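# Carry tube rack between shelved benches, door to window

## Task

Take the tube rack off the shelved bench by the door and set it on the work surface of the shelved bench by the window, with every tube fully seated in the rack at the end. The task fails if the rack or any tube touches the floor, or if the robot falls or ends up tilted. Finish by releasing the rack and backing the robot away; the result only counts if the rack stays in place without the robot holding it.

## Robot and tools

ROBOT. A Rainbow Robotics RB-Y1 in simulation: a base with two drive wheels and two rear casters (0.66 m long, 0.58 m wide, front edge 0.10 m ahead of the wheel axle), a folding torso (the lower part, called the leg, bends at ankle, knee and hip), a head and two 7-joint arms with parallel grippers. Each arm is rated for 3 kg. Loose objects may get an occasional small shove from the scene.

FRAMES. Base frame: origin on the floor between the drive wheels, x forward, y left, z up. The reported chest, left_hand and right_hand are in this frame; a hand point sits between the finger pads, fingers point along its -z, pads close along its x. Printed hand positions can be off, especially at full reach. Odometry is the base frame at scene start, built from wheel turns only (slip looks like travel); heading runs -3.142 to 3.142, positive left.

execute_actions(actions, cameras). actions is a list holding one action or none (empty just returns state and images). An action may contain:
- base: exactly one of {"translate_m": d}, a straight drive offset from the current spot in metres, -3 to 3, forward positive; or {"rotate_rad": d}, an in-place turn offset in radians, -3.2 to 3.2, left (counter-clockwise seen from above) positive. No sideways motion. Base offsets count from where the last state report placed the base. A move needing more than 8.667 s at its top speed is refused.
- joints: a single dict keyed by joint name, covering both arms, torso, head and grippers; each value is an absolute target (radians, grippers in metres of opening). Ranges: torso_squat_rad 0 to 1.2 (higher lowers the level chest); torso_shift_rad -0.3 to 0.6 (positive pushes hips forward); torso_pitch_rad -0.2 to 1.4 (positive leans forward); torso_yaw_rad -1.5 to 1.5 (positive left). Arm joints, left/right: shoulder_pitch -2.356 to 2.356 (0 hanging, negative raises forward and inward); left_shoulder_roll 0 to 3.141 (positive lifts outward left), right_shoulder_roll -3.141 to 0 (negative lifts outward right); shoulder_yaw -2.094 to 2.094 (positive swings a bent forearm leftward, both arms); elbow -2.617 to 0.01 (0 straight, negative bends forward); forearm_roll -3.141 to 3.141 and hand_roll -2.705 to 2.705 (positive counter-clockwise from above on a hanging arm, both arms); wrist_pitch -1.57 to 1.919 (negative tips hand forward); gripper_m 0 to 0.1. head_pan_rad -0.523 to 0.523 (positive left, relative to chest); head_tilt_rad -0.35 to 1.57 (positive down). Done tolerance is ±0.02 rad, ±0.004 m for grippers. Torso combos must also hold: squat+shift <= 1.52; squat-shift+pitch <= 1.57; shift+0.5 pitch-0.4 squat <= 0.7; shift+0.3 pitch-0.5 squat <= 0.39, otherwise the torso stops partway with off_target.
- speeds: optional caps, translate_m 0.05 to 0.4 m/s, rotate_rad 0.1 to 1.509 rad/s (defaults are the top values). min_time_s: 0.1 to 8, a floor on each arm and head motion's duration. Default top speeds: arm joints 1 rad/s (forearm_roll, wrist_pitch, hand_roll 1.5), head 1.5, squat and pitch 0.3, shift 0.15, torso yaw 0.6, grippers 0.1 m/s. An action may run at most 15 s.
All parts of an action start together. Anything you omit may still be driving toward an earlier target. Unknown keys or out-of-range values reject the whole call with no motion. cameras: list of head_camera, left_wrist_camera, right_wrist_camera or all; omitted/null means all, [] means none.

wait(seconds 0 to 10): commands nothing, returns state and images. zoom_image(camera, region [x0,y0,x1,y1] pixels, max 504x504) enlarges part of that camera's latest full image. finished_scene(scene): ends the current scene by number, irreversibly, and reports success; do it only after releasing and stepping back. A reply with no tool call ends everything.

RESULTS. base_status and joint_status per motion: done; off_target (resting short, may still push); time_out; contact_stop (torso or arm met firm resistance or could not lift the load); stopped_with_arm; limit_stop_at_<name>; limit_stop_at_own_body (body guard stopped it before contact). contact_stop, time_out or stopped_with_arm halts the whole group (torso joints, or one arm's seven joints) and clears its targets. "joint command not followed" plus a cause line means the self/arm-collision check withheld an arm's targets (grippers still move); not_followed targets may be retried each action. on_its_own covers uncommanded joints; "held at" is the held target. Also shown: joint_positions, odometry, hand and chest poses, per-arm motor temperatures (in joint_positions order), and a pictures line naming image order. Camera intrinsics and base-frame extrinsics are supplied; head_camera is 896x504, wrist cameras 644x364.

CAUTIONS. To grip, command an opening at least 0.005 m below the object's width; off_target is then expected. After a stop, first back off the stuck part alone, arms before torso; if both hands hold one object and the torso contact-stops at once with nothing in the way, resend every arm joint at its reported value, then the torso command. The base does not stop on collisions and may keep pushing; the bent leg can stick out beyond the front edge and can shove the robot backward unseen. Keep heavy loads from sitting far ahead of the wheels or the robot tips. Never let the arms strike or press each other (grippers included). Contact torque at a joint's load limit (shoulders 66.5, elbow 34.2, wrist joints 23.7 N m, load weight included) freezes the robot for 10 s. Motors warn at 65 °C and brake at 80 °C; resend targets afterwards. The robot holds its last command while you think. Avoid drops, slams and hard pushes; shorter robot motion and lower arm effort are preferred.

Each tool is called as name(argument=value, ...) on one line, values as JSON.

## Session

execute_actions(actions=[])

Scene clock: 0.00 s.
Motor temperatures (°C, as the motors report them): left_arm=[32 31 34 33 33 34 41] | right_arm=[31 29 32 29 32 34 30]
base_odometry: x=+0.000 y=+0.000 heading=+0.000 (m, m, rad; odometry frame)
base_status: not commanded
joint_positions: torso_squat_rad=+0.350 torso_shift_rad=+0.001 torso_pitch_rad=+0.001 torso_yaw_rad=+0.000 left_shoulder_pitch_rad=-0.036 left_shoulder_roll_rad=+0.007 left_shoulder_yaw_rad=+0.048 left_elbow_rad=-0.221 left_forearm_roll_rad=-0.023 left_wrist_pitch_rad=-0.002 left_hand_roll_rad=-0.035 left_gripper_m=+0.100 right_shoulder_pitch_rad=+0.054 right_shoulder_roll_rad=-0.006 right_shoulder_yaw_rad=+0.043 right_elbow_rad=-0.279 right_forearm_roll_rad=+0.014 right_wrist_pitch_rad=+0.011 right_hand_roll_rad=-0.056 right_gripper_m=+0.100 head_pan_rad=+0.000 head_tilt_rad=+0.401
joint_status: not commanded
chest: x=-0.2272 y=-0.0001 z=+1.2476 quat_wxyz=(+1.000, +0.000, +0.001, +0.000) (m; base frame)
left_hand: x=-0.0948 y=+0.2292 z=+0.5742 quat_wxyz=(+0.992, +0.009, -0.127, -0.011) (m; base frame)
right_hand: x=-0.1334 y=-0.2206 z=+0.5686 quat_wxyz=(+0.994, +0.002, -0.108, -0.008) (m; base frame)
pictures: head_camera, left_wrist_camera, right_wrist_camera
camera_calibration (this result's frames):
head_camera: T_world_to_cam=[[-0.00306921, -0.998916, 0.0464432, -0.0692989], [-0.386981, -0.0416384, -0.921147, 1.31743], [0.922083, -0.0207998, -0.386434, 0.694144], [0, 0, 0, 1]] pos_world=[-0.130452, 0.000069839, 1.485]
left_wrist_camera: T_world_to_cam=[[0.975189, -0.0202168, 0.220447, -0.0304542], [-0.152776, -0.782119, 0.60411, -0.152069], [0.160203, -0.6228, -0.765803, 0.685835], [0, 0, 0, 1]] pos_world=[-0.103406, 0.307586, 0.623795]
right_wrist_camera: T_world_to_cam=[[-0.974424, 0.00396699, -0.224681, 0.00254787], [-0.144658, 0.754055, 0.640683, -0.185682], [0.171964, 0.656799, -0.734196, 0.673068], [0, 0, 0, 1]] pos_world=[-0.140121, -0.302066, 0.6137]
Images, in order (width x height): head_camera 896x504, left_wrist_camera 644x364, right_wrist_camera 644x364.

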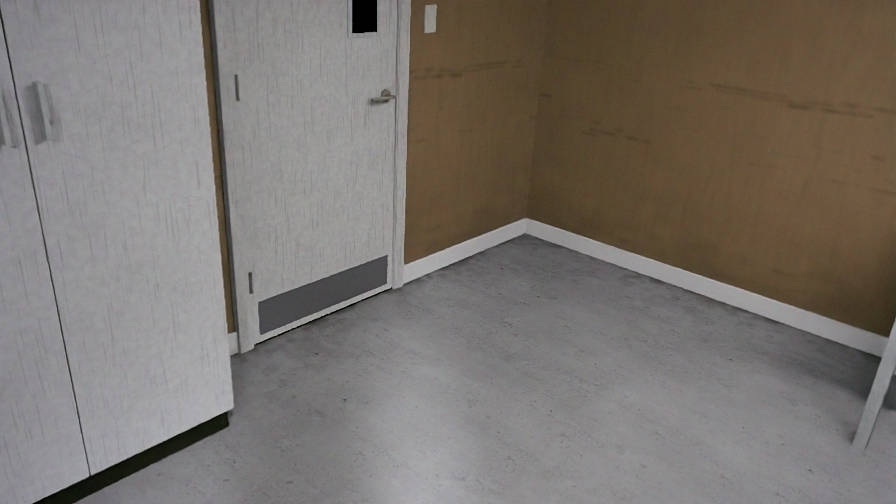

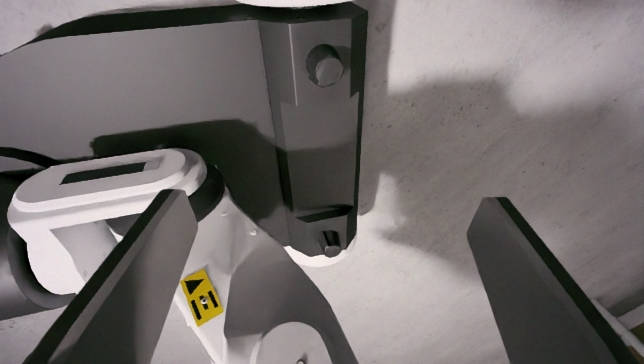

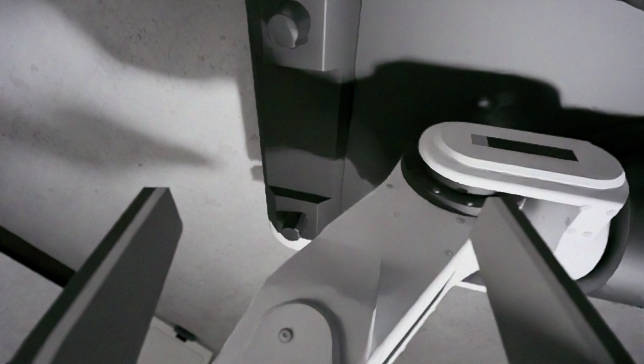

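execute_actions(actions=[{"base":{"rotate_rad":-0.735},"joints":{"head_tilt_rad":0.35,"head_pan_rad":-0.15}}], cameras=["head_camera"])

Scene clock: 4.40 s.
Motor temperatures (°C, as the motors report them): left_arm=[32 31 34 33 33 34 41] | right_arm=[31 29 32 29 32 34 30]
base_odometry: x=+0.000 y=+0.000 heading=-0.734 (m, m, rad; odometry frame)
base_status: done
joint_positions: torso_squat_rad=+0.350 torso_shift_rad=+0.001 torso_pitch_rad=+0.001 torso_yaw_rad=+0.000 left_shoulder_pitch_rad=-0.036 left_shoulder_roll_rad=+0.007 left_shoulder_yaw_rad=+0.048 left_elbow_rad=-0.221 left_forearm_roll_rad=-0.023 left_wrist_pitch_rad=-0.002 left_hand_roll_rad=-0.035 left_gripper_m=+0.100 right_shoulder_pitch_rad=+0.054 right_shoulder_roll_rad=-0.006 right_shoulder_yaw_rad=+0.043 right_elbow_rad=-0.279 right_forearm_roll_rad=+0.014 right_wrist_pitch_rad=+0.011 right_hand_roll_rad=-0.056 right_gripper_m=+0.100 head_pan_rad=-0.150 head_tilt_rad=+0.350
joint_status: all done
chest: x=-0.2272 y=-0.0001 z=+1.2476 quat_wxyz=(+1.000, +0.000, +0.001, +0.000) (m; base frame)
left_hand: x=-0.0948 y=+0.2292 z=+0.5742 quat_wxyz=(+0.992, +0.009, -0.127, -0.011) (m; base frame)
right_hand: x=-0.1334 y=-0.2206 z=+0.5686 quat_wxyz=(+0.994, +0.002, -0.108, -0.008) (m; base frame)
pictures: head_camera
camera_calibration (this result's frames):
head_camera: T_world_to_cam=[[-0.154547, -0.986894, 0.0464241, -0.100278], [-0.342181, 0.00938677, -0.939587, 1.35331], [0.926837, -0.161096, -0.339147, 0.626647], [0, 0, 0, 1]] pos_world=[-0.133219, -0.0107163, 1.48874]
Images, in order (width x height): head_camera 896x504.

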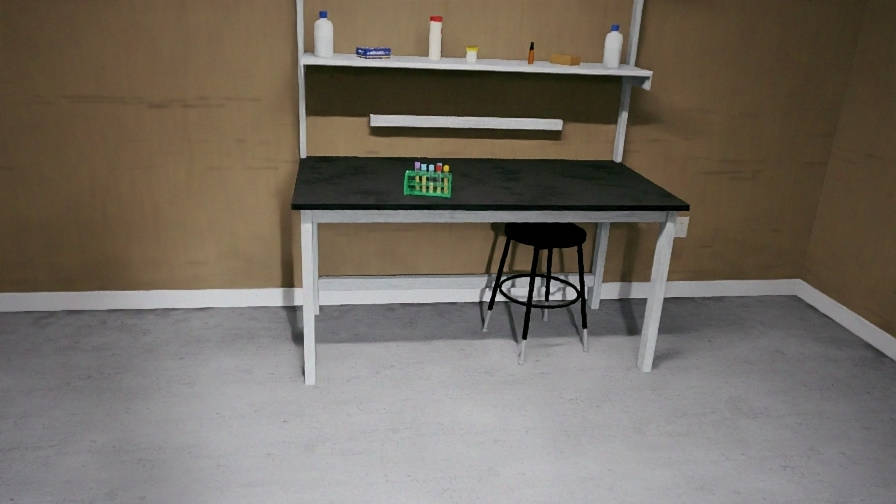

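execute_actions(actions=[{"base":{"rotate_rad":-0.224},"joints":{"head_tilt_rad":0.7,"head_pan_rad":0}}], cameras=[])

execute_actions(actions=[{"base":{"translate_m":1.8},"joints":{"torso_squat_rad":0.2,"torso_shift_rad":0.3}}], cameras=["head_camera"])

Scene clock: 8.90 s.
Motor temperatures (°C, as the motors report them): left_arm=[32 31 34 33 33 34 41] | right_arm=[31 29 32 29 32 34 30]
base_odometry: x=+0.000 y=+0.000 heading=-0.958 (m, m, rad; odometry frame)
base_status: done
joint_positions: torso_squat_rad=+0.350 torso_shift_rad=+0.001 torso_pitch_rad=+0.001 torso_yaw_rad=+0.000 left_shoulder_pitch_rad=-0.036 left_shoulder_roll_rad=+0.007 left_shoulder_yaw_rad=+0.048 left_elbow_rad=-0.221 left_forearm_roll_rad=-0.023 left_wrist_pitch_rad=-0.002 left_hand_roll_rad=-0.035 left_gripper_m=+0.100 right_shoulder_pitch_rad=+0.054 right_shoulder_roll_rad=-0.006 right_shoulder_yaw_rad=+0.043 right_elbow_rad=-0.279 right_forearm_roll_rad=+0.014 right_wrist_pitch_rad=+0.011 right_hand_roll_rad=-0.056 right_gripper_m=+0.100 head_pan_rad=+0.000 head_tilt_rad=+0.700
joint_status: all done
chest: x=-0.2272 y=+0.0000 z=+1.2476 quat_wxyz=(+1.000, +0.000, +0.001, +0.000) (m; base frame)
left_hand: x=-0.0948 y=+0.2292 z=+0.5742 quat_wxyz=(+0.992, +0.009, -0.127, -0.011) (m; base frame)
right_hand: x=-0.1334 y=-0.2206 z=+0.5687 quat_wxyz=(+0.994, +0.002, -0.108, -0.008) (m; base frame)
pictures: none
No camera images: the call's "cameras" was empty. Leave "cameras" out to get every camera's image.

Scene clock: 14.77 s.
Motor temperatures (°C, as the motors report them): left_arm=[32 31 34 33 33 34 41] | right_arm=[31 29 32 29 32 34 30]
base_odometry: x=+1.035 y=-1.472 heading=-0.958 (m, m, rad; odometry frame)
base_status: done
joint_positions: torso_squat_rad=+0.200 torso_shift_rad=+0.300 torso_pitch_rad=+0.001 torso_yaw_rad=+0.000 left_shoulder_pitch_rad=-0.036 left_shoulder_roll_rad=+0.007 left_shoulder_yaw_rad=+0.048 left_elbow_rad=-0.221 left_forearm_roll_rad=-0.023 left_wrist_pitch_rad=-0.002 left_hand_roll_rad=-0.035 left_gripper_m=+0.100 right_shoulder_pitch_rad=+0.054 right_shoulder_roll_rad=-0.006 right_shoulder_yaw_rad=+0.043 right_elbow_rad=-0.279 right_forearm_roll_rad=+0.014 right_wrist_pitch_rad=+0.011 right_hand_roll_rad=-0.056 right_gripper_m=+0.100 head_pan_rad=+0.000 head_tilt_rad=+0.700
joint_status: all done
chest: x=-0.0248 y=-0.0001 z=+1.2453 quat_wxyz=(+1.000, +0.000, +0.001, +0.000) (m; base frame)
left_hand: x=+0.1075 y=+0.2292 z=+0.5720 quat_wxyz=(+0.992, +0.009, -0.127, -0.011) (m; base frame)
right_hand: x=+0.0689 y=-0.2206 z=+0.5664 quat_wxyz=(+0.994, +0.002, -0.108, -0.008) (m; base frame)
pictures: head_camera
camera_calibration (this result's frames):
head_camera: T_world_to_cam=[[0.0109304, -0.998909, 0.0454076, -0.0669797], [-0.641342, -0.0418431, -0.766113, 1.16895], [0.767177, -0.0207479, -0.6411, 0.874372], [0, 0, 0, 1]] pos_world=[0.0796297, 0.000147129, 1.45915]
Images, in order (width x height): head_camera 896x504.

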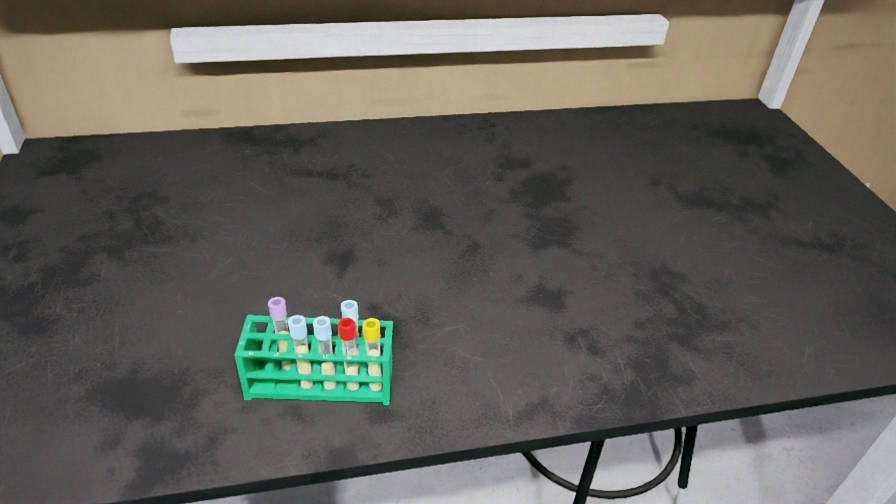

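execute_actions(actions=[{"joints":{"left_shoulder_roll_rad":0.5,"left_shoulder_yaw_rad":-0.5955,"left_elbow_rad":-1.229,"left_forearm_roll_rad":0.947,"left_wrist_pitch_rad":1.82,"left_hand_roll_rad":0.77,"left_shoulder_pitch_rad":-0.2,"torso_yaw_rad":-0.11,"head_tilt_rad":0.95,"head_pan_rad":0.2}}], cameras=[])

execute_actions(actions=[{"joints":{"left_shoulder_pitch_rad":-1.0}}], cameras=[])

execute_actions(actions=[{"base":{"translate_m":0.165},"joints":{"torso_squat_rad":0.33}}], cameras=["head_camera","left_wrist_camera"])

Scene clock: 21.93 s.
Motor temperatures (°C, as the motors report them): left_arm=[32 31 34 33 33 34 41] | right_arm=[31 29 32 29 32 34 30]
base_odometry: x=+1.035 y=-1.472 heading=-0.958 (m, m, rad; odometry frame)
base_status: not commanded
joint_positions: torso_squat_rad=+0.200 torso_shift_rad=+0.300 torso_pitch_rad=+0.001 torso_yaw_rad=-0.110 left_shoulder_pitch_rad=-0.200 left_shoulder_roll_rad=+0.500 left_shoulder_yaw_rad=-0.595 left_elbow_rad=-1.229 left_forearm_roll_rad=+0.947 left_wrist_pitch_rad=+1.820 left_hand_roll_rad=+0.770 left_gripper_m=+0.100 right_shoulder_pitch_rad=+0.054 right_shoulder_roll_rad=-0.006 right_shoulder_yaw_rad=+0.043 right_elbow_rad=-0.279 right_forearm_roll_rad=+0.014 right_wrist_pitch_rad=+0.011 right_hand_roll_rad=-0.056 right_gripper_m=+0.100 head_pan_rad=+0.200 head_tilt_rad=+0.950
joint_status: all done
chest: x=-0.0249 y=-0.0001 z=+1.2453 quat_wxyz=(+0.998, +0.000, +0.001, -0.055) (m; base frame)
left_hand: x=+0.1380 y=+0.2220 z=+0.7909 quat_wxyz=(+0.921, +0.041, +0.364, +0.135) (m; base frame)
right_hand: x=+0.0439 y=-0.2297 z=+0.5664 quat_wxyz=(+0.992, -0.004, -0.108, -0.063) (m; base frame)
pictures: none
No camera images: the call's "cameras" was empty. Leave "cameras" out to get every camera's image.

Scene clock: 23.37 s.
Motor temperatures (°C, as the motors report them): left_arm=[32 31 34 33 33 34 41] | right_arm=[31 29 32 29 32 34 30]
base_odometry: x=+1.035 y=-1.472 heading=-0.958 (m, m, rad; odometry frame)
base_status: not commanded
joint_positions: torso_squat_rad=+0.200 torso_shift_rad=+0.300 torso_pitch_rad=+0.001 torso_yaw_rad=-0.110 left_shoulder_pitch_rad=-1.000 left_shoulder_roll_rad=+0.500 left_shoulder_yaw_rad=-0.595 left_elbow_rad=-1.229 left_forearm_roll_rad=+0.947 left_wrist_pitch_rad=+1.820 left_hand_roll_rad=+0.770 left_gripper_m=+0.100 right_shoulder_pitch_rad=+0.054 right_shoulder_roll_rad=-0.006 right_shoulder_yaw_rad=+0.043 right_elbow_rad=-0.279 right_forearm_roll_rad=+0.014 right_wrist_pitch_rad=+0.011 right_hand_roll_rad=-0.056 right_gripper_m=+0.100 head_pan_rad=+0.200 head_tilt_rad=+0.950
joint_status: all done
chest: x=-0.0249 y=-0.0001 z=+1.2453 quat_wxyz=(+0.998, +0.000, +0.001, -0.055) (m; base frame)
left_hand: x=+0.4498 y=+0.1004 z=+1.0286 quat_wxyz=(+1.000, +0.000, +0.001, +0.001) (m; base frame)
right_hand: x=+0.0439 y=-0.2297 z=+0.5664 quat_wxyz=(+0.992, -0.004, -0.108, -0.063) (m; base frame)
pictures: none
No camera images: the call's "cameras" was empty. Leave "cameras" out to get every camera's image.

Scene clock: 25.00 s.
Motor temperatures (°C, as the motors report them): left_arm=[32 31 34 33 33 34 41] | right_arm=[31 29 32 29 32 34 30]
base_odometry: x=+1.130 y=-1.607 heading=-0.958 (m, m, rad; odometry frame)
base_status: done
joint_positions: torso_squat_rad=+0.330 torso_shift_rad=+0.300 torso_pitch_rad=+0.001 torso_yaw_rad=-0.110 left_shoulder_pitch_rad=-1.000 left_shoulder_roll_rad=+0.500 left_shoulder_yaw_rad=-0.595 left_elbow_rad=-1.229 left_forearm_roll_rad=+0.947 left_wrist_pitch_rad=+1.820 left_hand_roll_rad=+0.770 left_gripper_m=+0.100 right_shoulder_pitch_rad=+0.054 right_shoulder_roll_rad=-0.006 right_shoulder_yaw_rad=+0.043 right_elbow_rad=-0.279 right_forearm_roll_rad=+0.014 right_wrist_pitch_rad=+0.011 right_hand_roll_rad=-0.056 right_gripper_m=+0.100 head_pan_rad=+0.200 head_tilt_rad=+0.950
joint_status: all done
chest: x=-0.0318 y=-0.0001 z=+1.2226 quat_wxyz=(+0.998, +0.000, +0.001, -0.055) (m; base frame)
left_hand: x=+0.4427 y=+0.1004 z=+1.0057 quat_wxyz=(+1.000, +0.000, +0.001, +0.001) (m; base frame)
right_hand: x=+0.0370 y=-0.2297 z=+0.5437 quat_wxyz=(+0.992, -0.004, -0.108, -0.063) (m; base frame)
pictures: head_camera, left_wrist_camera
camera_calibration (this result's frames):
head_camera: T_world_to_cam=[[0.111285, -0.992936, 0.0411585, -0.0613225], [-0.803944, -0.114295, -0.583619, 0.885459], [0.584201, 0.0318589, -0.810984, 1.10523], [0, 0, 0, 1]] pos_world=[0.0730076, 0.00510284, 1.41562]
left_wrist_camera: T_world_to_cam=[[0.999393, 0.00664692, -0.0341912, -0.409683], [0.0268414, -0.772562, 0.634371, -0.542282], [-0.0221982, -0.634904, -0.772272, 0.938427], [0, 0, 0, 1]] pos_world=[0.444821, 0.179587, 1.05472]
Images, in order (width x height): head_camera 896x504, left_wrist_camera 644x364.

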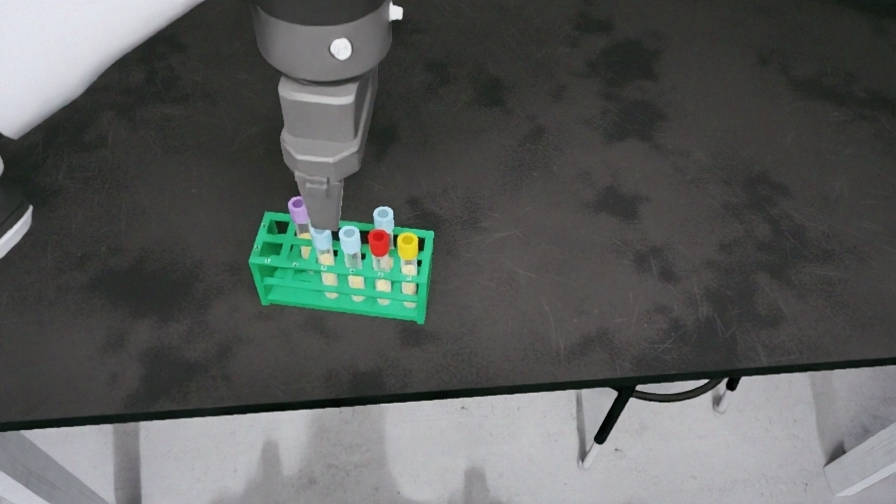

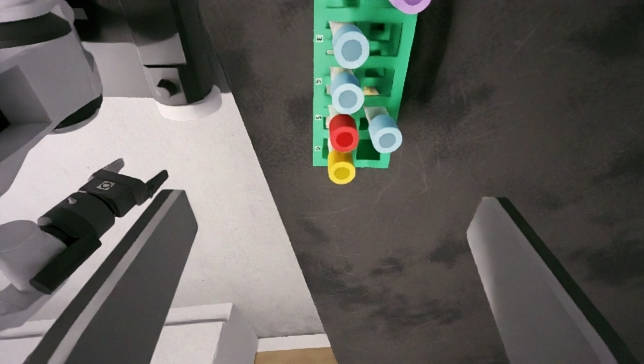

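execute_actions(actions=[{"joints":{"torso_squat_rad":0.62,"torso_shift_rad":0.389}}], cameras=["head_camera","left_wrist_camera"])

Scene clock: 28.60 s.
Motor temperatures (°C, as the motors report them): left_arm=[32 31 34 34 33 34 41] | right_arm=[31 29 32 29 32 34 30]
base_odometry: x=+1.130 y=-1.607 heading=-0.958 (m, m, rad; odometry frame)
base_status: not commanded
joint_positions: torso_squat_rad=+0.620 torso_shift_rad=+0.389 torso_pitch_rad=+0.001 torso_yaw_rad=-0.110 left_shoulder_pitch_rad=-1.000 left_shoulder_roll_rad=+0.500 left_shoulder_yaw_rad=-0.595 left_elbow_rad=-1.229 left_forearm_roll_rad=+0.947 left_wrist_pitch_rad=+1.820 left_hand_roll_rad=+0.770 left_gripper_m=+0.100 right_shoulder_pitch_rad=+0.054 right_shoulder_roll_rad=-0.006 right_shoulder_yaw_rad=+0.043 right_elbow_rad=-0.279 right_forearm_roll_rad=+0.014 right_wrist_pitch_rad=+0.011 right_hand_roll_rad=-0.056 right_gripper_m=+0.100 head_pan_rad=+0.200 head_tilt_rad=+0.950
joint_status: all done
chest: x=-0.0115 y=-0.0001 z=+1.1170 quat_wxyz=(+0.998, +0.000, +0.001, -0.055) (m; base frame)
left_hand: x=+0.4631 y=+0.1004 z=+0.9003 quat_wxyz=(+1.000, +0.000, +0.001, +0.001) (m; base frame)
right_hand: x=+0.0574 y=-0.2297 z=+0.4382 quat_wxyz=(+0.992, -0.004, -0.108, -0.063) (m; base frame)
pictures: head_camera, left_wrist_camera
camera_calibration (this result's frames):
head_camera: T_world_to_cam=[[0.111278, -0.992936, 0.0411772, -0.0592669], [-0.803849, -0.114296, -0.583749, 0.840336], [0.584332, 0.0318585, -0.810889, 1.0077], [0, 0, 0, 1]] pos_world=[0.0932674, 0.00509482, 1.31012]
left_wrist_camera: T_world_to_cam=[[0.999398, 0.00665189, -0.034038, -0.433741], [0.0267479, -0.772563, 0.634374, -0.475902], [-0.0220767, -0.634903, -0.772276, 0.857391], [0, 0, 0, 1]] pos_world=[0.465138, 0.179582, 0.949279]
Images, in order (width x height): head_camera 896x504, left_wrist_camera 644x364.

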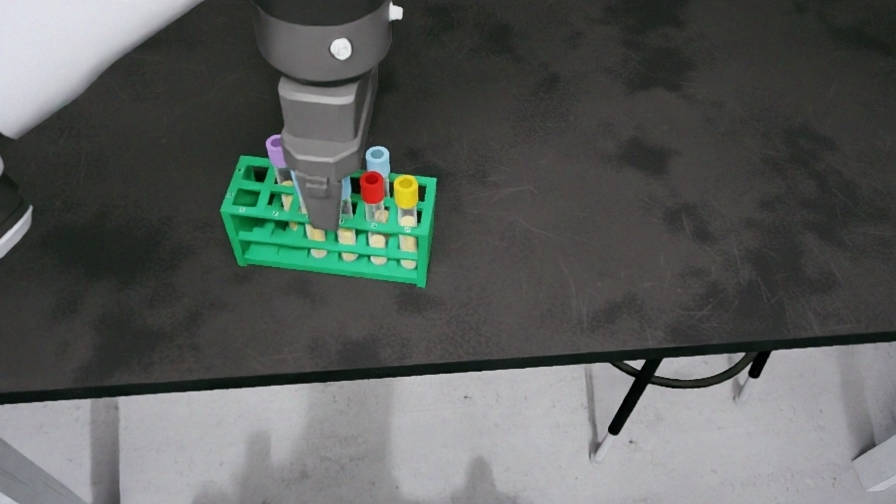

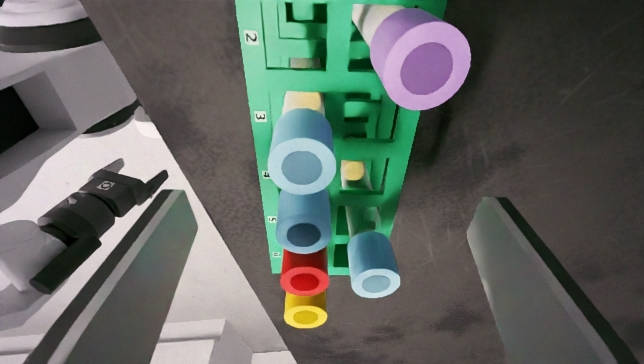

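execute_actions(actions=[{"joints":{"torso_squat_rad":0.7055,"torso_shift_rad":0.4175,"left_gripper_m":0.08}}], cameras=["left_wrist_camera"])

execute_actions(actions=[{"joints":{"left_gripper_m":0.045}}], cameras=["head_camera","left_wrist_camera"])

zoom_image(camera="head_camera", region=[200, 90, 460, 280])

Scene clock: 31.57 s.
Motor temperatures (°C, as the motors report them): left_arm=[32 31 34 34 33 34 41] | right_arm=[31 29 32 29 32 34 30]
base_odometry: x=+1.130 y=-1.607 heading=-0.958 (m, m, rad; odometry frame)
base_status: not commanded
joint_positions: torso_squat_rad=+0.706 torso_shift_rad=+0.418 torso_pitch_rad=+0.001 torso_yaw_rad=-0.110 left_shoulder_pitch_rad=-1.000 left_shoulder_roll_rad=+0.500 left_shoulder_yaw_rad=-0.595 left_elbow_rad=-1.229 left_forearm_roll_rad=+0.947 left_wrist_pitch_rad=+1.820 left_hand_roll_rad=+0.770 left_gripper_m=+0.080 right_shoulder_pitch_rad=+0.054 right_shoulder_roll_rad=-0.006 right_shoulder_yaw_rad=+0.043 right_elbow_rad=-0.279 right_forearm_roll_rad=+0.014 right_wrist_pitch_rad=+0.011 right_hand_roll_rad=-0.056 right_gripper_m=+0.100 head_pan_rad=+0.200 head_tilt_rad=+0.950
joint_status: all done
chest: x=-0.0115 y=-0.0001 z=+1.0770 quat_wxyz=(+0.998, +0.000, +0.001, -0.055) (m; base frame)
left_hand: x=+0.4631 y=+0.1004 z=+0.8603 quat_wxyz=(+1.000, +0.000, +0.001, +0.001) (m; base frame)
right_hand: x=+0.0574 y=-0.2297 z=+0.3981 quat_wxyz=(+0.992, -0.004, -0.108, -0.063) (m; base frame)
pictures: left_wrist_camera
camera_calibration (this result's frames):
left_wrist_camera: T_world_to_cam=[[0.999398, 0.00666091, -0.0340519, -0.435088], [0.0267637, -0.772565, 0.634371, -0.450509], [-0.0220818, -0.634901, -0.772278, 0.82648], [0, 0, 0, 1]] pos_world=[0.465134, 0.179583, 0.909247]
Images, in order (width x height): left_wrist_camera 644x364.

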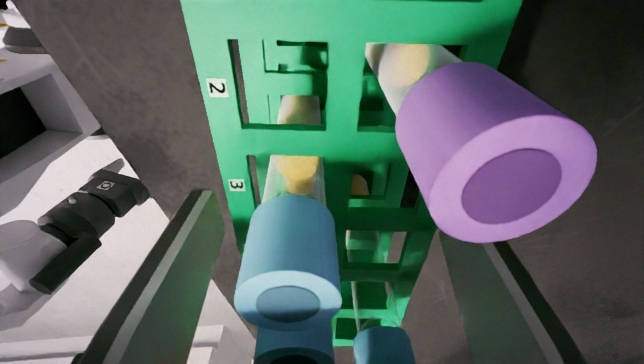

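Scene clock: 32.40 s.
Motor temperatures (°C, as the motors report them): left_arm=[32 31 34 34 33 34 41] | right_arm=[31 29 32 29 32 34 30]
base_odometry: x=+1.130 y=-1.607 heading=-0.958 (m, m, rad; odometry frame)
base_status: not commanded
joint_positions: torso_squat_rad=+0.706 torso_shift_rad=+0.418 torso_pitch_rad=+0.001 torso_yaw_rad=-0.110 left_shoulder_pitch_rad=-1.000 left_shoulder_roll_rad=+0.500 left_shoulder_yaw_rad=-0.595 left_elbow_rad=-1.229 left_forearm_roll_rad=+0.947 left_wrist_pitch_rad=+1.820 left_hand_roll_rad=+0.770 left_gripper_m=+0.063 right_shoulder_pitch_rad=+0.054 right_shoulder_roll_rad=-0.006 right_shoulder_yaw_rad=+0.043 right_elbow_rad=-0.279 right_forearm_roll_rad=+0.014 right_wrist_pitch_rad=+0.011 right_hand_roll_rad=-0.056 right_gripper_m=+0.100 head_pan_rad=+0.200 head_tilt_rad=+0.950
joint_status: left_gripper_m off_target (ended at +0.063, target +0.045)
chest: x=-0.0115 y=-0.0001 z=+1.0770 quat_wxyz=(+0.998, +0.000, +0.001, -0.055) (m; base frame)
left_hand: x=+0.4631 y=+0.1004 z=+0.8603 quat_wxyz=(+1.000, +0.000, +0.001, +0.001) (m; base frame)
right_hand: x=+0.0574 y=-0.2297 z=+0.3981 quat_wxyz=(+0.992, -0.004, -0.108, -0.063) (m; base frame)
pictures: head_camera, left_wrist_camera
camera_calibration (this result's frames):
head_camera: T_world_to_cam=[[0.111278, -0.992936, 0.0411784, -0.0576232], [-0.803843, -0.114296, -0.583758, 0.816979], [0.58434, 0.0318584, -0.810883, 0.975238], [0, 0, 0, 1]] pos_world=[0.0932643, 0.0050915, 1.27009]
left_wrist_camera: T_world_to_cam=[[0.999398, 0.00666339, -0.0340546, -0.435085], [0.0267672, -0.772568, 0.634368, -0.450507], [-0.0220825, -0.634897, -0.772281, 0.826484], [0, 0, 0, 1]] pos_world=[0.465133, 0.179584, 0.909248]
Images, in order (width x height): head_camera 896x504, left_wrist_camera 644x364.

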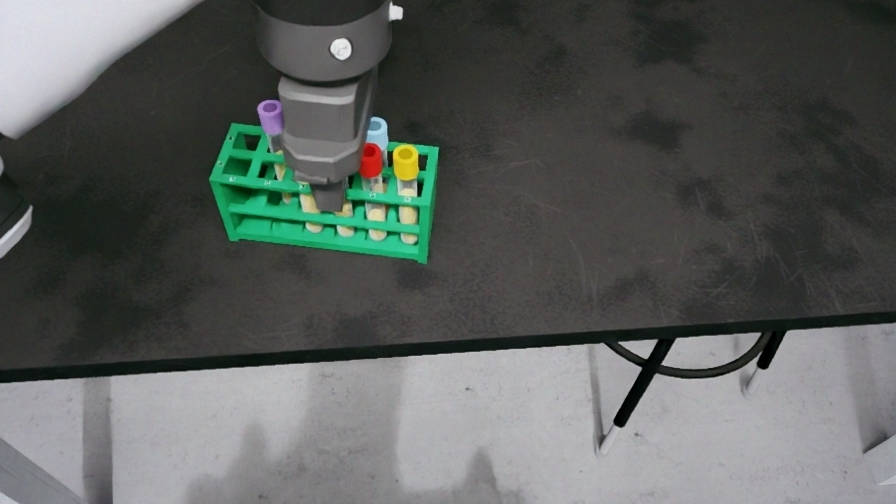

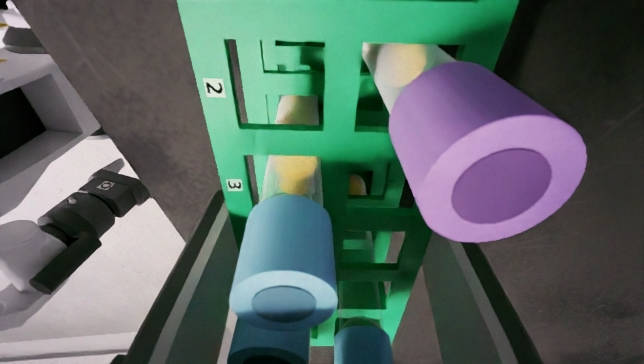

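Region (200, 90, 460, 280) of head_camera's 896x504 image, scaled by 1.938, with more detail than that image has; it fills the top 368 rows of this view, and the rest is white.

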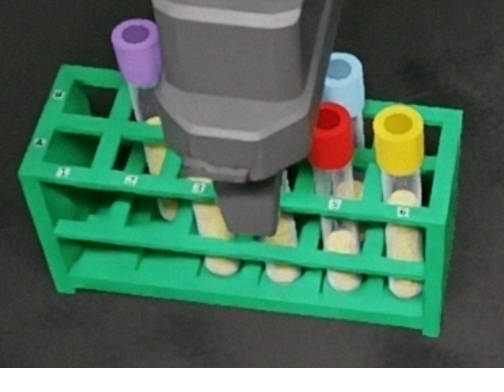

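execute_actions(actions=[{"joints":{"torso_squat_rad":0.6,"torso_shift_rad":0.38}}], cameras=["left_wrist_camera"])

execute_actions(actions=[{"base":{"translate_m":-0.7},"joints":{"torso_squat_rad":0.0,"torso_shift_rad":0.2,"torso_yaw_rad":0,"head_pan_rad":-0.1,"head_tilt_rad":0.4}}], cameras=["left_wrist_camera"])

execute_actions(actions=[{"base":{"rotate_rad":-2.88},"speeds":{"rotate_rad":1.1}}], cameras=["head_camera","left_wrist_camera"])

Scene clock: 35.90 s.
Motor temperatures (°C, as the motors report them): left_arm=[32 31 34 34 33 34 41] | right_arm=[31 29 32 29 32 34 30]
base_odometry: x=+1.130 y=-1.607 heading=-0.958 (m, m, rad; odometry frame)
base_status: not commanded
joint_positions: torso_squat_rad=+0.600 torso_shift_rad=+0.380 torso_pitch_rad=+0.001 torso_yaw_rad=-0.110 left_shoulder_pitch_rad=-1.000 left_shoulder_roll_rad=+0.500 left_shoulder_yaw_rad=-0.595 left_elbow_rad=-1.229 left_forearm_roll_rad=+0.947 left_wrist_pitch_rad=+1.820 left_hand_roll_rad=+0.770 left_gripper_m=+0.063 right_shoulder_pitch_rad=+0.054 right_shoulder_roll_rad=-0.006 right_shoulder_yaw_rad=+0.043 right_elbow_rad=-0.279 right_forearm_roll_rad=+0.014 right_wrist_pitch_rad=+0.011 right_hand_roll_rad=-0.056 right_gripper_m=+0.100 head_pan_rad=+0.200 head_tilt_rad=+0.950
joint_status: all done
chest: x=-0.0133 y=-0.0001 z=+1.1265 quat_wxyz=(+0.998, +0.000, +0.001, -0.055) (m; base frame)
left_hand: x=+0.4613 y=+0.1004 z=+0.9095 quat_wxyz=(+1.000, +0.000, +0.001, +0.001) (m; base frame)
right_hand: x=+0.0555 y=-0.2297 z=+0.4476 quat_wxyz=(+0.992, -0.004, -0.108, -0.063) (m; base frame)
pictures: left_wrist_camera
camera_calibration (this result's frames):
left_wrist_camera: T_world_to_cam=[[0.999386, 0.00670906, -0.034382, -0.431313], [0.0270097, -0.772583, 0.634339, -0.481777], [-0.0223071, -0.634878, -0.77229, 0.864625], [0, 0, 0, 1]] pos_world=[0.463348, 0.179613, 0.958522]
Images, in order (width x height): left_wrist_camera 644x364.

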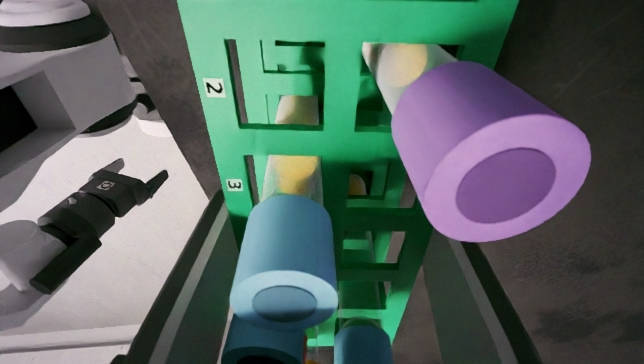

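Scene clock: 39.23 s.
Motor temperatures (°C, as the motors report them): left_arm=[32 31 34 34 33 34 41] | right_arm=[31 29 32 29 32 34 30]
base_odometry: x=+0.727 y=-1.035 heading=-0.957 (m, m, rad; odometry frame)
base_status: done
joint_positions: torso_squat_rad=+0.000 torso_shift_rad=+0.200 torso_pitch_rad=+0.001 torso_yaw_rad=+0.000 left_shoulder_pitch_rad=-1.000 left_shoulder_roll_rad=+0.500 left_shoulder_yaw_rad=-0.595 left_elbow_rad=-1.229 left_forearm_roll_rad=+0.947 left_wrist_pitch_rad=+1.820 left_hand_roll_rad=+0.770 left_gripper_m=+0.063 right_shoulder_pitch_rad=+0.054 right_shoulder_roll_rad=-0.006 right_shoulder_yaw_rad=+0.043 right_elbow_rad=-0.279 right_forearm_roll_rad=+0.014 right_wrist_pitch_rad=+0.011 right_hand_roll_rad=-0.056 right_gripper_m=+0.100 head_pan_rad=-0.100 head_tilt_rad=+0.400
joint_status: all done
chest: x=-0.0885 y=-0.0001 z=+1.2760 quat_wxyz=(+1.000, +0.000, +0.001, +0.000) (m; base frame)
left_hand: x=+0.3721 y=+0.1520 z=+1.0591 quat_wxyz=(+0.998, +0.000, +0.001, +0.056) (m; base frame)
right_hand: x=+0.0050 y=-0.2207 z=+0.5970 quat_wxyz=(+0.994, +0.002, -0.108, -0.008) (m; base frame)
pictures: left_wrist_camera
camera_calibration (this result's frames):
left_wrist_camera: T_world_to_cam=[[0.992606, 0.116425, -0.0343449, -0.351622], [0.111679, -0.765055, 0.634207, -0.566927], [0.0475617, -0.633353, -0.7724, 0.984744], [0, 0, 0, 1]] pos_world=[0.3655, 0.230898, 1.10809]
Images, in order (width x height): left_wrist_camera 644x364.

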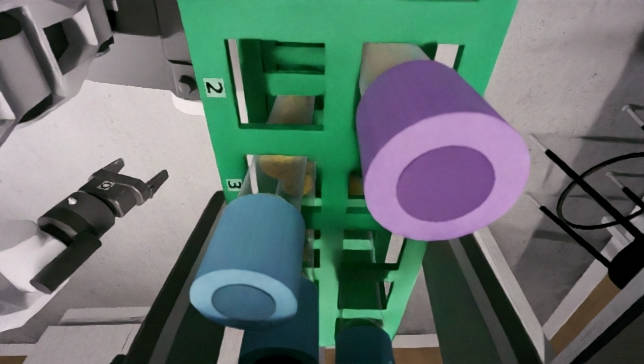

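Scene clock: 44.40 s.
Motor temperatures (°C, as the motors report them): left_arm=[32 31 34 34 33 34 41] | right_arm=[31 29 32 29 32 34 30]
base_odometry: x=+0.727 y=-1.035 heading=+2.447 (m, m, rad; odometry frame)
base_status: done
joint_positions: torso_squat_rad=+0.000 torso_shift_rad=+0.200 torso_pitch_rad=+0.001 torso_yaw_rad=+0.000 left_shoulder_pitch_rad=-1.000 left_shoulder_roll_rad=+0.500 left_shoulder_yaw_rad=-0.595 left_elbow_rad=-1.229 left_forearm_roll_rad=+0.947 left_wrist_pitch_rad=+1.820 left_hand_roll_rad=+0.770 left_gripper_m=+0.063 right_shoulder_pitch_rad=+0.054 right_shoulder_roll_rad=-0.006 right_shoulder_yaw_rad=+0.043 right_elbow_rad=-0.279 right_forearm_roll_rad=+0.014 right_wrist_pitch_rad=+0.011 right_hand_roll_rad=-0.056 right_gripper_m=+0.100 head_pan_rad=-0.100 head_tilt_rad=+0.400
joint_status: not commanded
chest: x=-0.0885 y=-0.0001 z=+1.2760 quat_wxyz=(+1.000, +0.000, +0.001, +0.000) (m; base frame)
left_hand: x=+0.3721 y=+0.1520 z=+1.0591 quat_wxyz=(+0.998, +0.000, +0.001, +0.056) (m; base frame)
right_hand: x=+0.0050 y=-0.2207 z=+0.5970 quat_wxyz=(+0.994, +0.002, -0.108, -0.008) (m; base frame)
pictures: head_camera, left_wrist_camera
camera_calibration (this result's frames):
head_camera: T_world_to_cam=[[-0.103052, -0.993585, 0.0465775, -0.077015], [-0.388631, -0.00288553, -0.921389, 1.39752], [0.915613, -0.113052, -0.38584, 0.575915], [0, 0, 0, 1]] pos_world=[0.00786888, -0.00737998, 1.51346]
left_wrist_camera: T_world_to_cam=[[0.992603, 0.116445, -0.0343452, -0.351622], [0.111694, -0.765043, 0.634219, -0.566938], [0.047576, -0.633364, -0.77239, 0.984735], [0, 0, 0, 1]] pos_world=[0.365495, 0.230909, 1.10809]
Images, in order (width x height): head_camera 896x504, left_wrist_camera 644x364.

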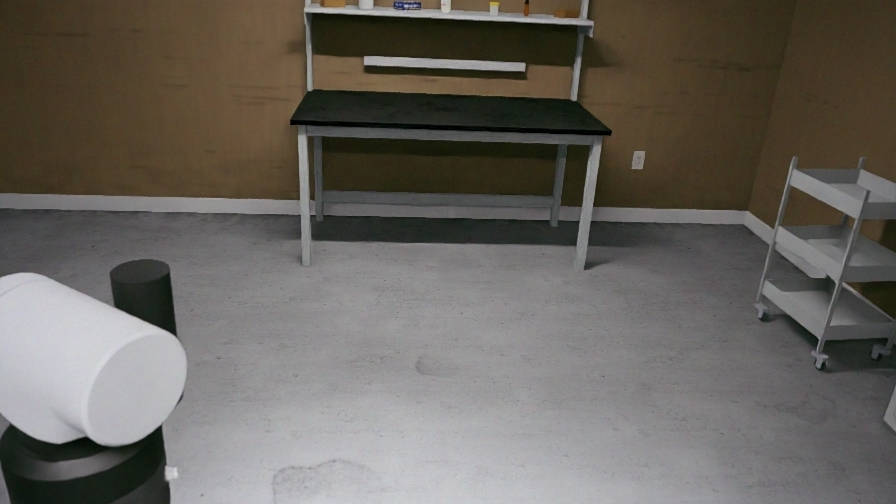

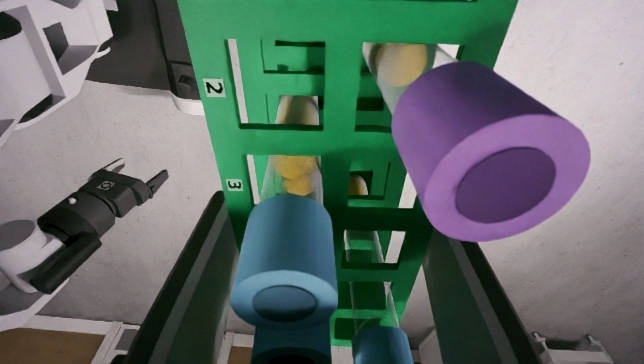

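execute_actions(actions=[{"base":{"translate_m":2.7},"joints":{"torso_squat_rad":0.45,"torso_yaw_rad":-0.3,"left_hand_roll_rad":0.9,"head_pan_rad":0.2,"head_tilt_rad":0.7},"min_time_s":3}], cameras=["head_camera"])

Scene clock: 54.30 s.
Motor temperatures (°C, as the motors report them): left_arm=[32 31 34 34 33 34 41] | right_arm=[31 29 32 29 32 34 30]
base_odometry: x=-1.348 y=+0.693 heading=+2.447 (m, m, rad; odometry frame)
base_status: done
joint_positions: torso_squat_rad=+0.450 torso_shift_rad=+0.200 torso_pitch_rad=+0.001 torso_yaw_rad=-0.300 left_shoulder_pitch_rad=-1.000 left_shoulder_roll_rad=+0.500 left_shoulder_yaw_rad=-0.595 left_elbow_rad=-1.229 left_forearm_roll_rad=+0.947 left_wrist_pitch_rad=+1.820 left_hand_roll_rad=+0.900 left_gripper_m=+0.063 right_shoulder_pitch_rad=+0.054 right_shoulder_roll_rad=-0.006 right_shoulder_yaw_rad=+0.043 right_elbow_rad=-0.279 right_forearm_roll_rad=+0.014 right_wrist_pitch_rad=+0.011 right_hand_roll_rad=-0.056 right_gripper_m=+0.100 head_pan_rad=+0.200 head_tilt_rad=+0.700
joint_status: all done
chest: x=-0.1023 y=-0.0001 z=+1.2077 quat_wxyz=(+0.989, +0.000, +0.001, -0.149) (m; base frame)
left_hand: x=+0.3826 y=+0.0090 z=+0.9906 quat_wxyz=(+1.000, +0.000, +0.001, -0.029) (m; base frame)
right_hand: x=-0.0782 y=-0.2387 z=+0.5288 quat_wxyz=(+0.982, -0.015, -0.107, -0.157) (m; base frame)
pictures: head_camera
camera_calibration (this result's frames):
head_camera: T_world_to_cam=[[-0.0891897, -0.994975, 0.0454883, -0.079172], [-0.642416, 0.0225652, -0.766024, 1.08974], [0.761148, -0.0975438, -0.641201, 0.909402], [0, 0, 0, 1]] pos_world=[0.00081775, -0.014658, 1.42148]
Images, in order (width x height): head_camera 896x504.

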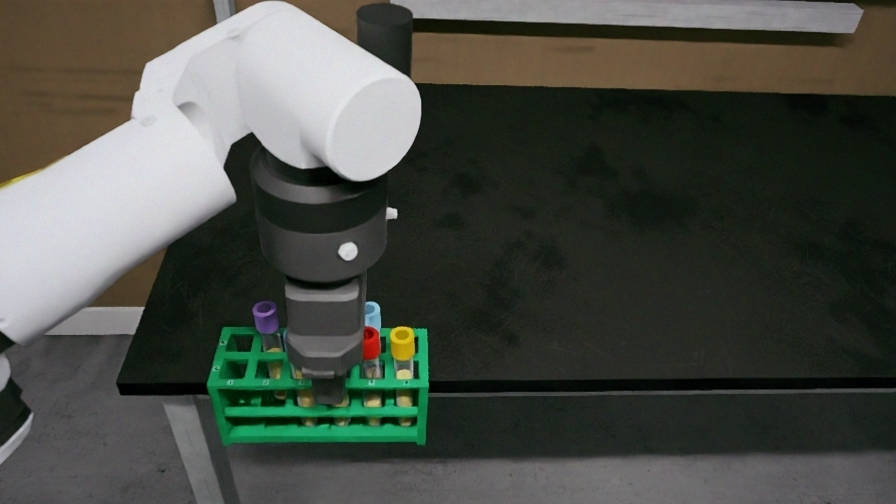

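execute_actions(actions=[{"base":{"translate_m":0.28},"joints":{"torso_squat_rad":0.596,"torso_shift_rad":0.336,"head_tilt_rad":0.95}}], cameras=["head_camera"])

Scene clock: 57.87 s.
Motor temperatures (°C, as the motors report them): left_arm=[32 31 34 34 33 34 41] | right_arm=[31 29 32 29 32 34 30]
base_odometry: x=-1.563 y=+0.872 heading=+2.447 (m, m, rad; odometry frame)
base_status: done
joint_positions: torso_squat_rad=+0.596 torso_shift_rad=+0.336 torso_pitch_rad=+0.001 torso_yaw_rad=-0.300 left_shoulder_pitch_rad=-1.000 left_shoulder_roll_rad=+0.500 left_shoulder_yaw_rad=-0.596 left_elbow_rad=-1.229 left_forearm_roll_rad=+0.947 left_wrist_pitch_rad=+1.820 left_hand_roll_rad=+0.900 left_gripper_m=+0.063 right_shoulder_pitch_rad=+0.054 right_shoulder_roll_rad=-0.006 right_shoulder_yaw_rad=+0.043 right_elbow_rad=-0.279 right_forearm_roll_rad=+0.014 right_wrist_pitch_rad=+0.011 right_hand_roll_rad=-0.056 right_gripper_m=+0.100 head_pan_rad=+0.200 head_tilt_rad=+0.950
joint_status: all done
chest: x=-0.0365 y=-0.0001 z=+1.1368 quat_wxyz=(+0.989, +0.000, +0.001, -0.149) (m; base frame)
left_hand: x=+0.4484 y=+0.0090 z=+0.9198 quat_wxyz=(+1.000, +0.000, +0.001, -0.029) (m; base frame)
right_hand: x=-0.0124 y=-0.2387 z=+0.4580 quat_wxyz=(+0.982, -0.015, -0.107, -0.157) (m; base frame)
pictures: head_camera
camera_calibration (this result's frames):
head_camera: T_world_to_cam=[[-0.0782323, -0.996074, 0.0414336, -0.064503], [-0.811189, 0.0394415, -0.583453, 0.831252], [0.579528, -0.0792553, -0.811089, 1.03835], [0, 0, 0, 1]] pos_world=[0.0675041, -0.014741, 1.32986]
Images, in order (width x height): head_camera 896x504.

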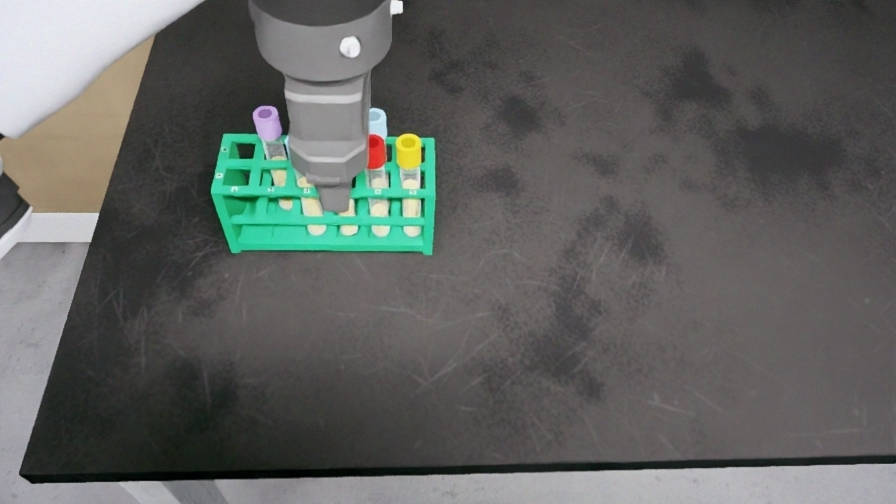

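execute_actions(actions=[{"joints":{"torso_squat_rad":0.69}}], cameras=[])

Scene clock: 61.10 s.
Motor temperatures (°C, as the motors report them): left_arm=[32 31 34 34 33 34 41] | right_arm=[31 29 32 29 32 34 30]
base_odometry: x=-1.563 y=+0.872 heading=+2.447 (m, m, rad; odometry frame)
base_status: not commanded
joint_positions: torso_squat_rad=+0.690 torso_shift_rad=+0.336 torso_pitch_rad=+0.001 torso_yaw_rad=-0.300 left_shoulder_pitch_rad=-1.000 left_shoulder_roll_rad=+0.500 left_shoulder_yaw_rad=-0.596 left_elbow_rad=-1.229 left_forearm_roll_rad=+0.947 left_wrist_pitch_rad=+1.820 left_hand_roll_rad=+0.900 left_gripper_m=+0.063 right_shoulder_pitch_rad=+0.054 right_shoulder_roll_rad=-0.006 right_shoulder_yaw_rad=+0.043 right_elbow_rad=-0.279 right_forearm_roll_rad=+0.014 right_wrist_pitch_rad=+0.011 right_hand_roll_rad=-0.056 right_gripper_m=+0.100 head_pan_rad=+0.200 head_tilt_rad=+0.950
joint_status: all done
chest: x=-0.0496 y=-0.0001 z=+1.0996 quat_wxyz=(+0.989, +0.000, +0.001, -0.149) (m; base frame)
left_hand: x=+0.4353 y=+0.0090 z=+0.8826 quat_wxyz=(+1.000, +0.000, +0.001, -0.029) (m; base frame)
right_hand: x=-0.0254 y=-0.2387 z=+0.4208 quat_wxyz=(+0.982, -0.015, -0.107, -0.157) (m; base frame)
pictures: none
No camera images: the call's "cameras" was empty. Leave "cameras" out to get every camera's image.

execute_actions(actions=[{"joints":{"torso_squat_rad":0.743}}], cameras=["head_camera"])

Scene clock: 62.90 s.
Motor temperatures (°C, as the motors report them): left_arm=[32 31 34 34 33 34 41] | right_arm=[31 29 32 29 32 34 30]
base_odometry: x=-1.563 y=+0.872 heading=+2.447 (m, m, rad; odometry frame)
base_status: not commanded
joint_positions: torso_squat_rad=+0.743 torso_shift_rad=+0.336 torso_pitch_rad=+0.001 torso_yaw_rad=-0.300 left_shoulder_pitch_rad=-1.000 left_shoulder_roll_rad=+0.500 left_shoulder_yaw_rad=-0.596 left_elbow_rad=-1.229 left_forearm_roll_rad=+0.947 left_wrist_pitch_rad=+1.820 left_hand_roll_rad=+0.900 left_gripper_m=+0.063 right_shoulder_pitch_rad=+0.054 right_shoulder_roll_rad=-0.006 right_shoulder_yaw_rad=+0.043 right_elbow_rad=-0.279 right_forearm_roll_rad=+0.014 right_wrist_pitch_rad=+0.011 right_hand_roll_rad=-0.056 right_gripper_m=+0.100 head_pan_rad=+0.200 head_tilt_rad=+0.950
joint_status: all done
chest: x=-0.0577 y=-0.0001 z=+1.0766 quat_wxyz=(+0.989, +0.000, +0.001, -0.149) (m; base frame)
left_hand: x=+0.4273 y=+0.0089 z=+0.8598 quat_wxyz=(+1.000, +0.000, +0.001, -0.029) (m; base frame)
right_hand: x=-0.0334 y=-0.2387 z=+0.3978 quat_wxyz=(+0.982, -0.015, -0.107, -0.157) (m; base frame)
pictures: head_camera
camera_calibration (this result's frames):
head_camera: T_world_to_cam=[[-0.0782471, -0.996074, 0.0414039, -0.0636427], [-0.810976, 0.039442, -0.583748, 0.779202], [0.579823, -0.0792542, -0.810879, 1.00159], [0, 0, 0, 1]] pos_world=[0.0461881, -0.0147457, 1.26966]
Images, in order (width x height): head_camera 896x504.

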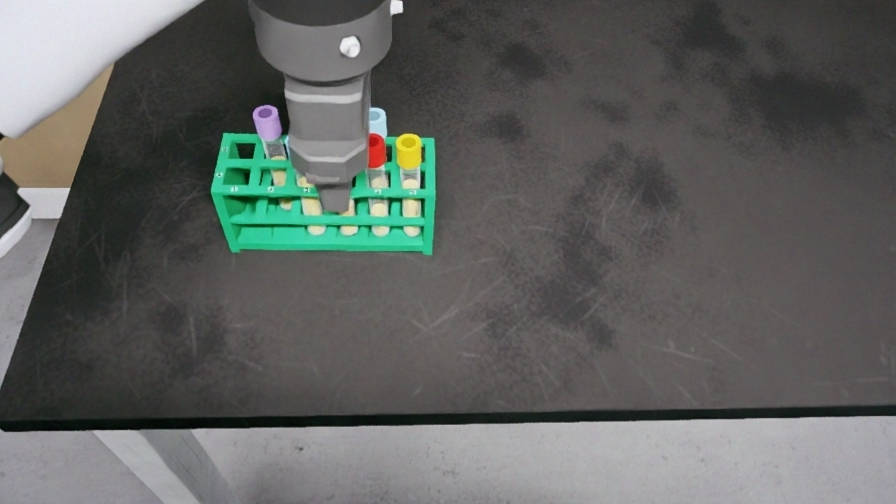

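execute_actions(actions=[{"joints":{"torso_squat_rad":0.748}}], cameras=[])

Scene clock: 64.80 s.
Motor temperatures (°C, as the motors report them): left_arm=[32 31 34 34 33 34 41] | right_arm=[31 29 32 29 32 34 30]
base_odometry: x=-1.563 y=+0.872 heading=+2.447 (m, m, rad; odometry frame)
base_status: not commanded
joint_positions: torso_squat_rad=+0.748 torso_shift_rad=+0.336 torso_pitch_rad=+0.000 torso_yaw_rad=-0.300 left_shoulder_pitch_rad=-1.002 left_shoulder_roll_rad=+0.501 left_shoulder_yaw_rad=-0.595 left_elbow_rad=-1.229 left_forearm_roll_rad=+0.947 left_wrist_pitch_rad=+1.820 left_hand_roll_rad=+0.900 left_gripper_m=+0.063 right_shoulder_pitch_rad=+0.054 right_shoulder_roll_rad=-0.006 right_shoulder_yaw_rad=+0.043 right_elbow_rad=-0.279 right_forearm_roll_rad=+0.014 right_wrist_pitch_rad=+0.011 right_hand_roll_rad=-0.056 right_gripper_m=+0.100 head_pan_rad=+0.200 head_tilt_rad=+0.950
joint_status: all done
chest: x=-0.0588 y=-0.0001 z=+1.0744 quat_wxyz=(+0.989, +0.000, +0.000, -0.149) (m; base frame)
left_hand: x=+0.4271 y=+0.0088 z=+0.8590 quat_wxyz=(+1.000, +0.000, -0.001, -0.029) (m; base frame)
right_hand: x=-0.0341 y=-0.2387 z=+0.3956 quat_wxyz=(+0.982, -0.015, -0.107, -0.157) (m; base frame)
pictures: none
No camera images: the call's "cameras" was empty. Leave "cameras" out to get every camera's image.


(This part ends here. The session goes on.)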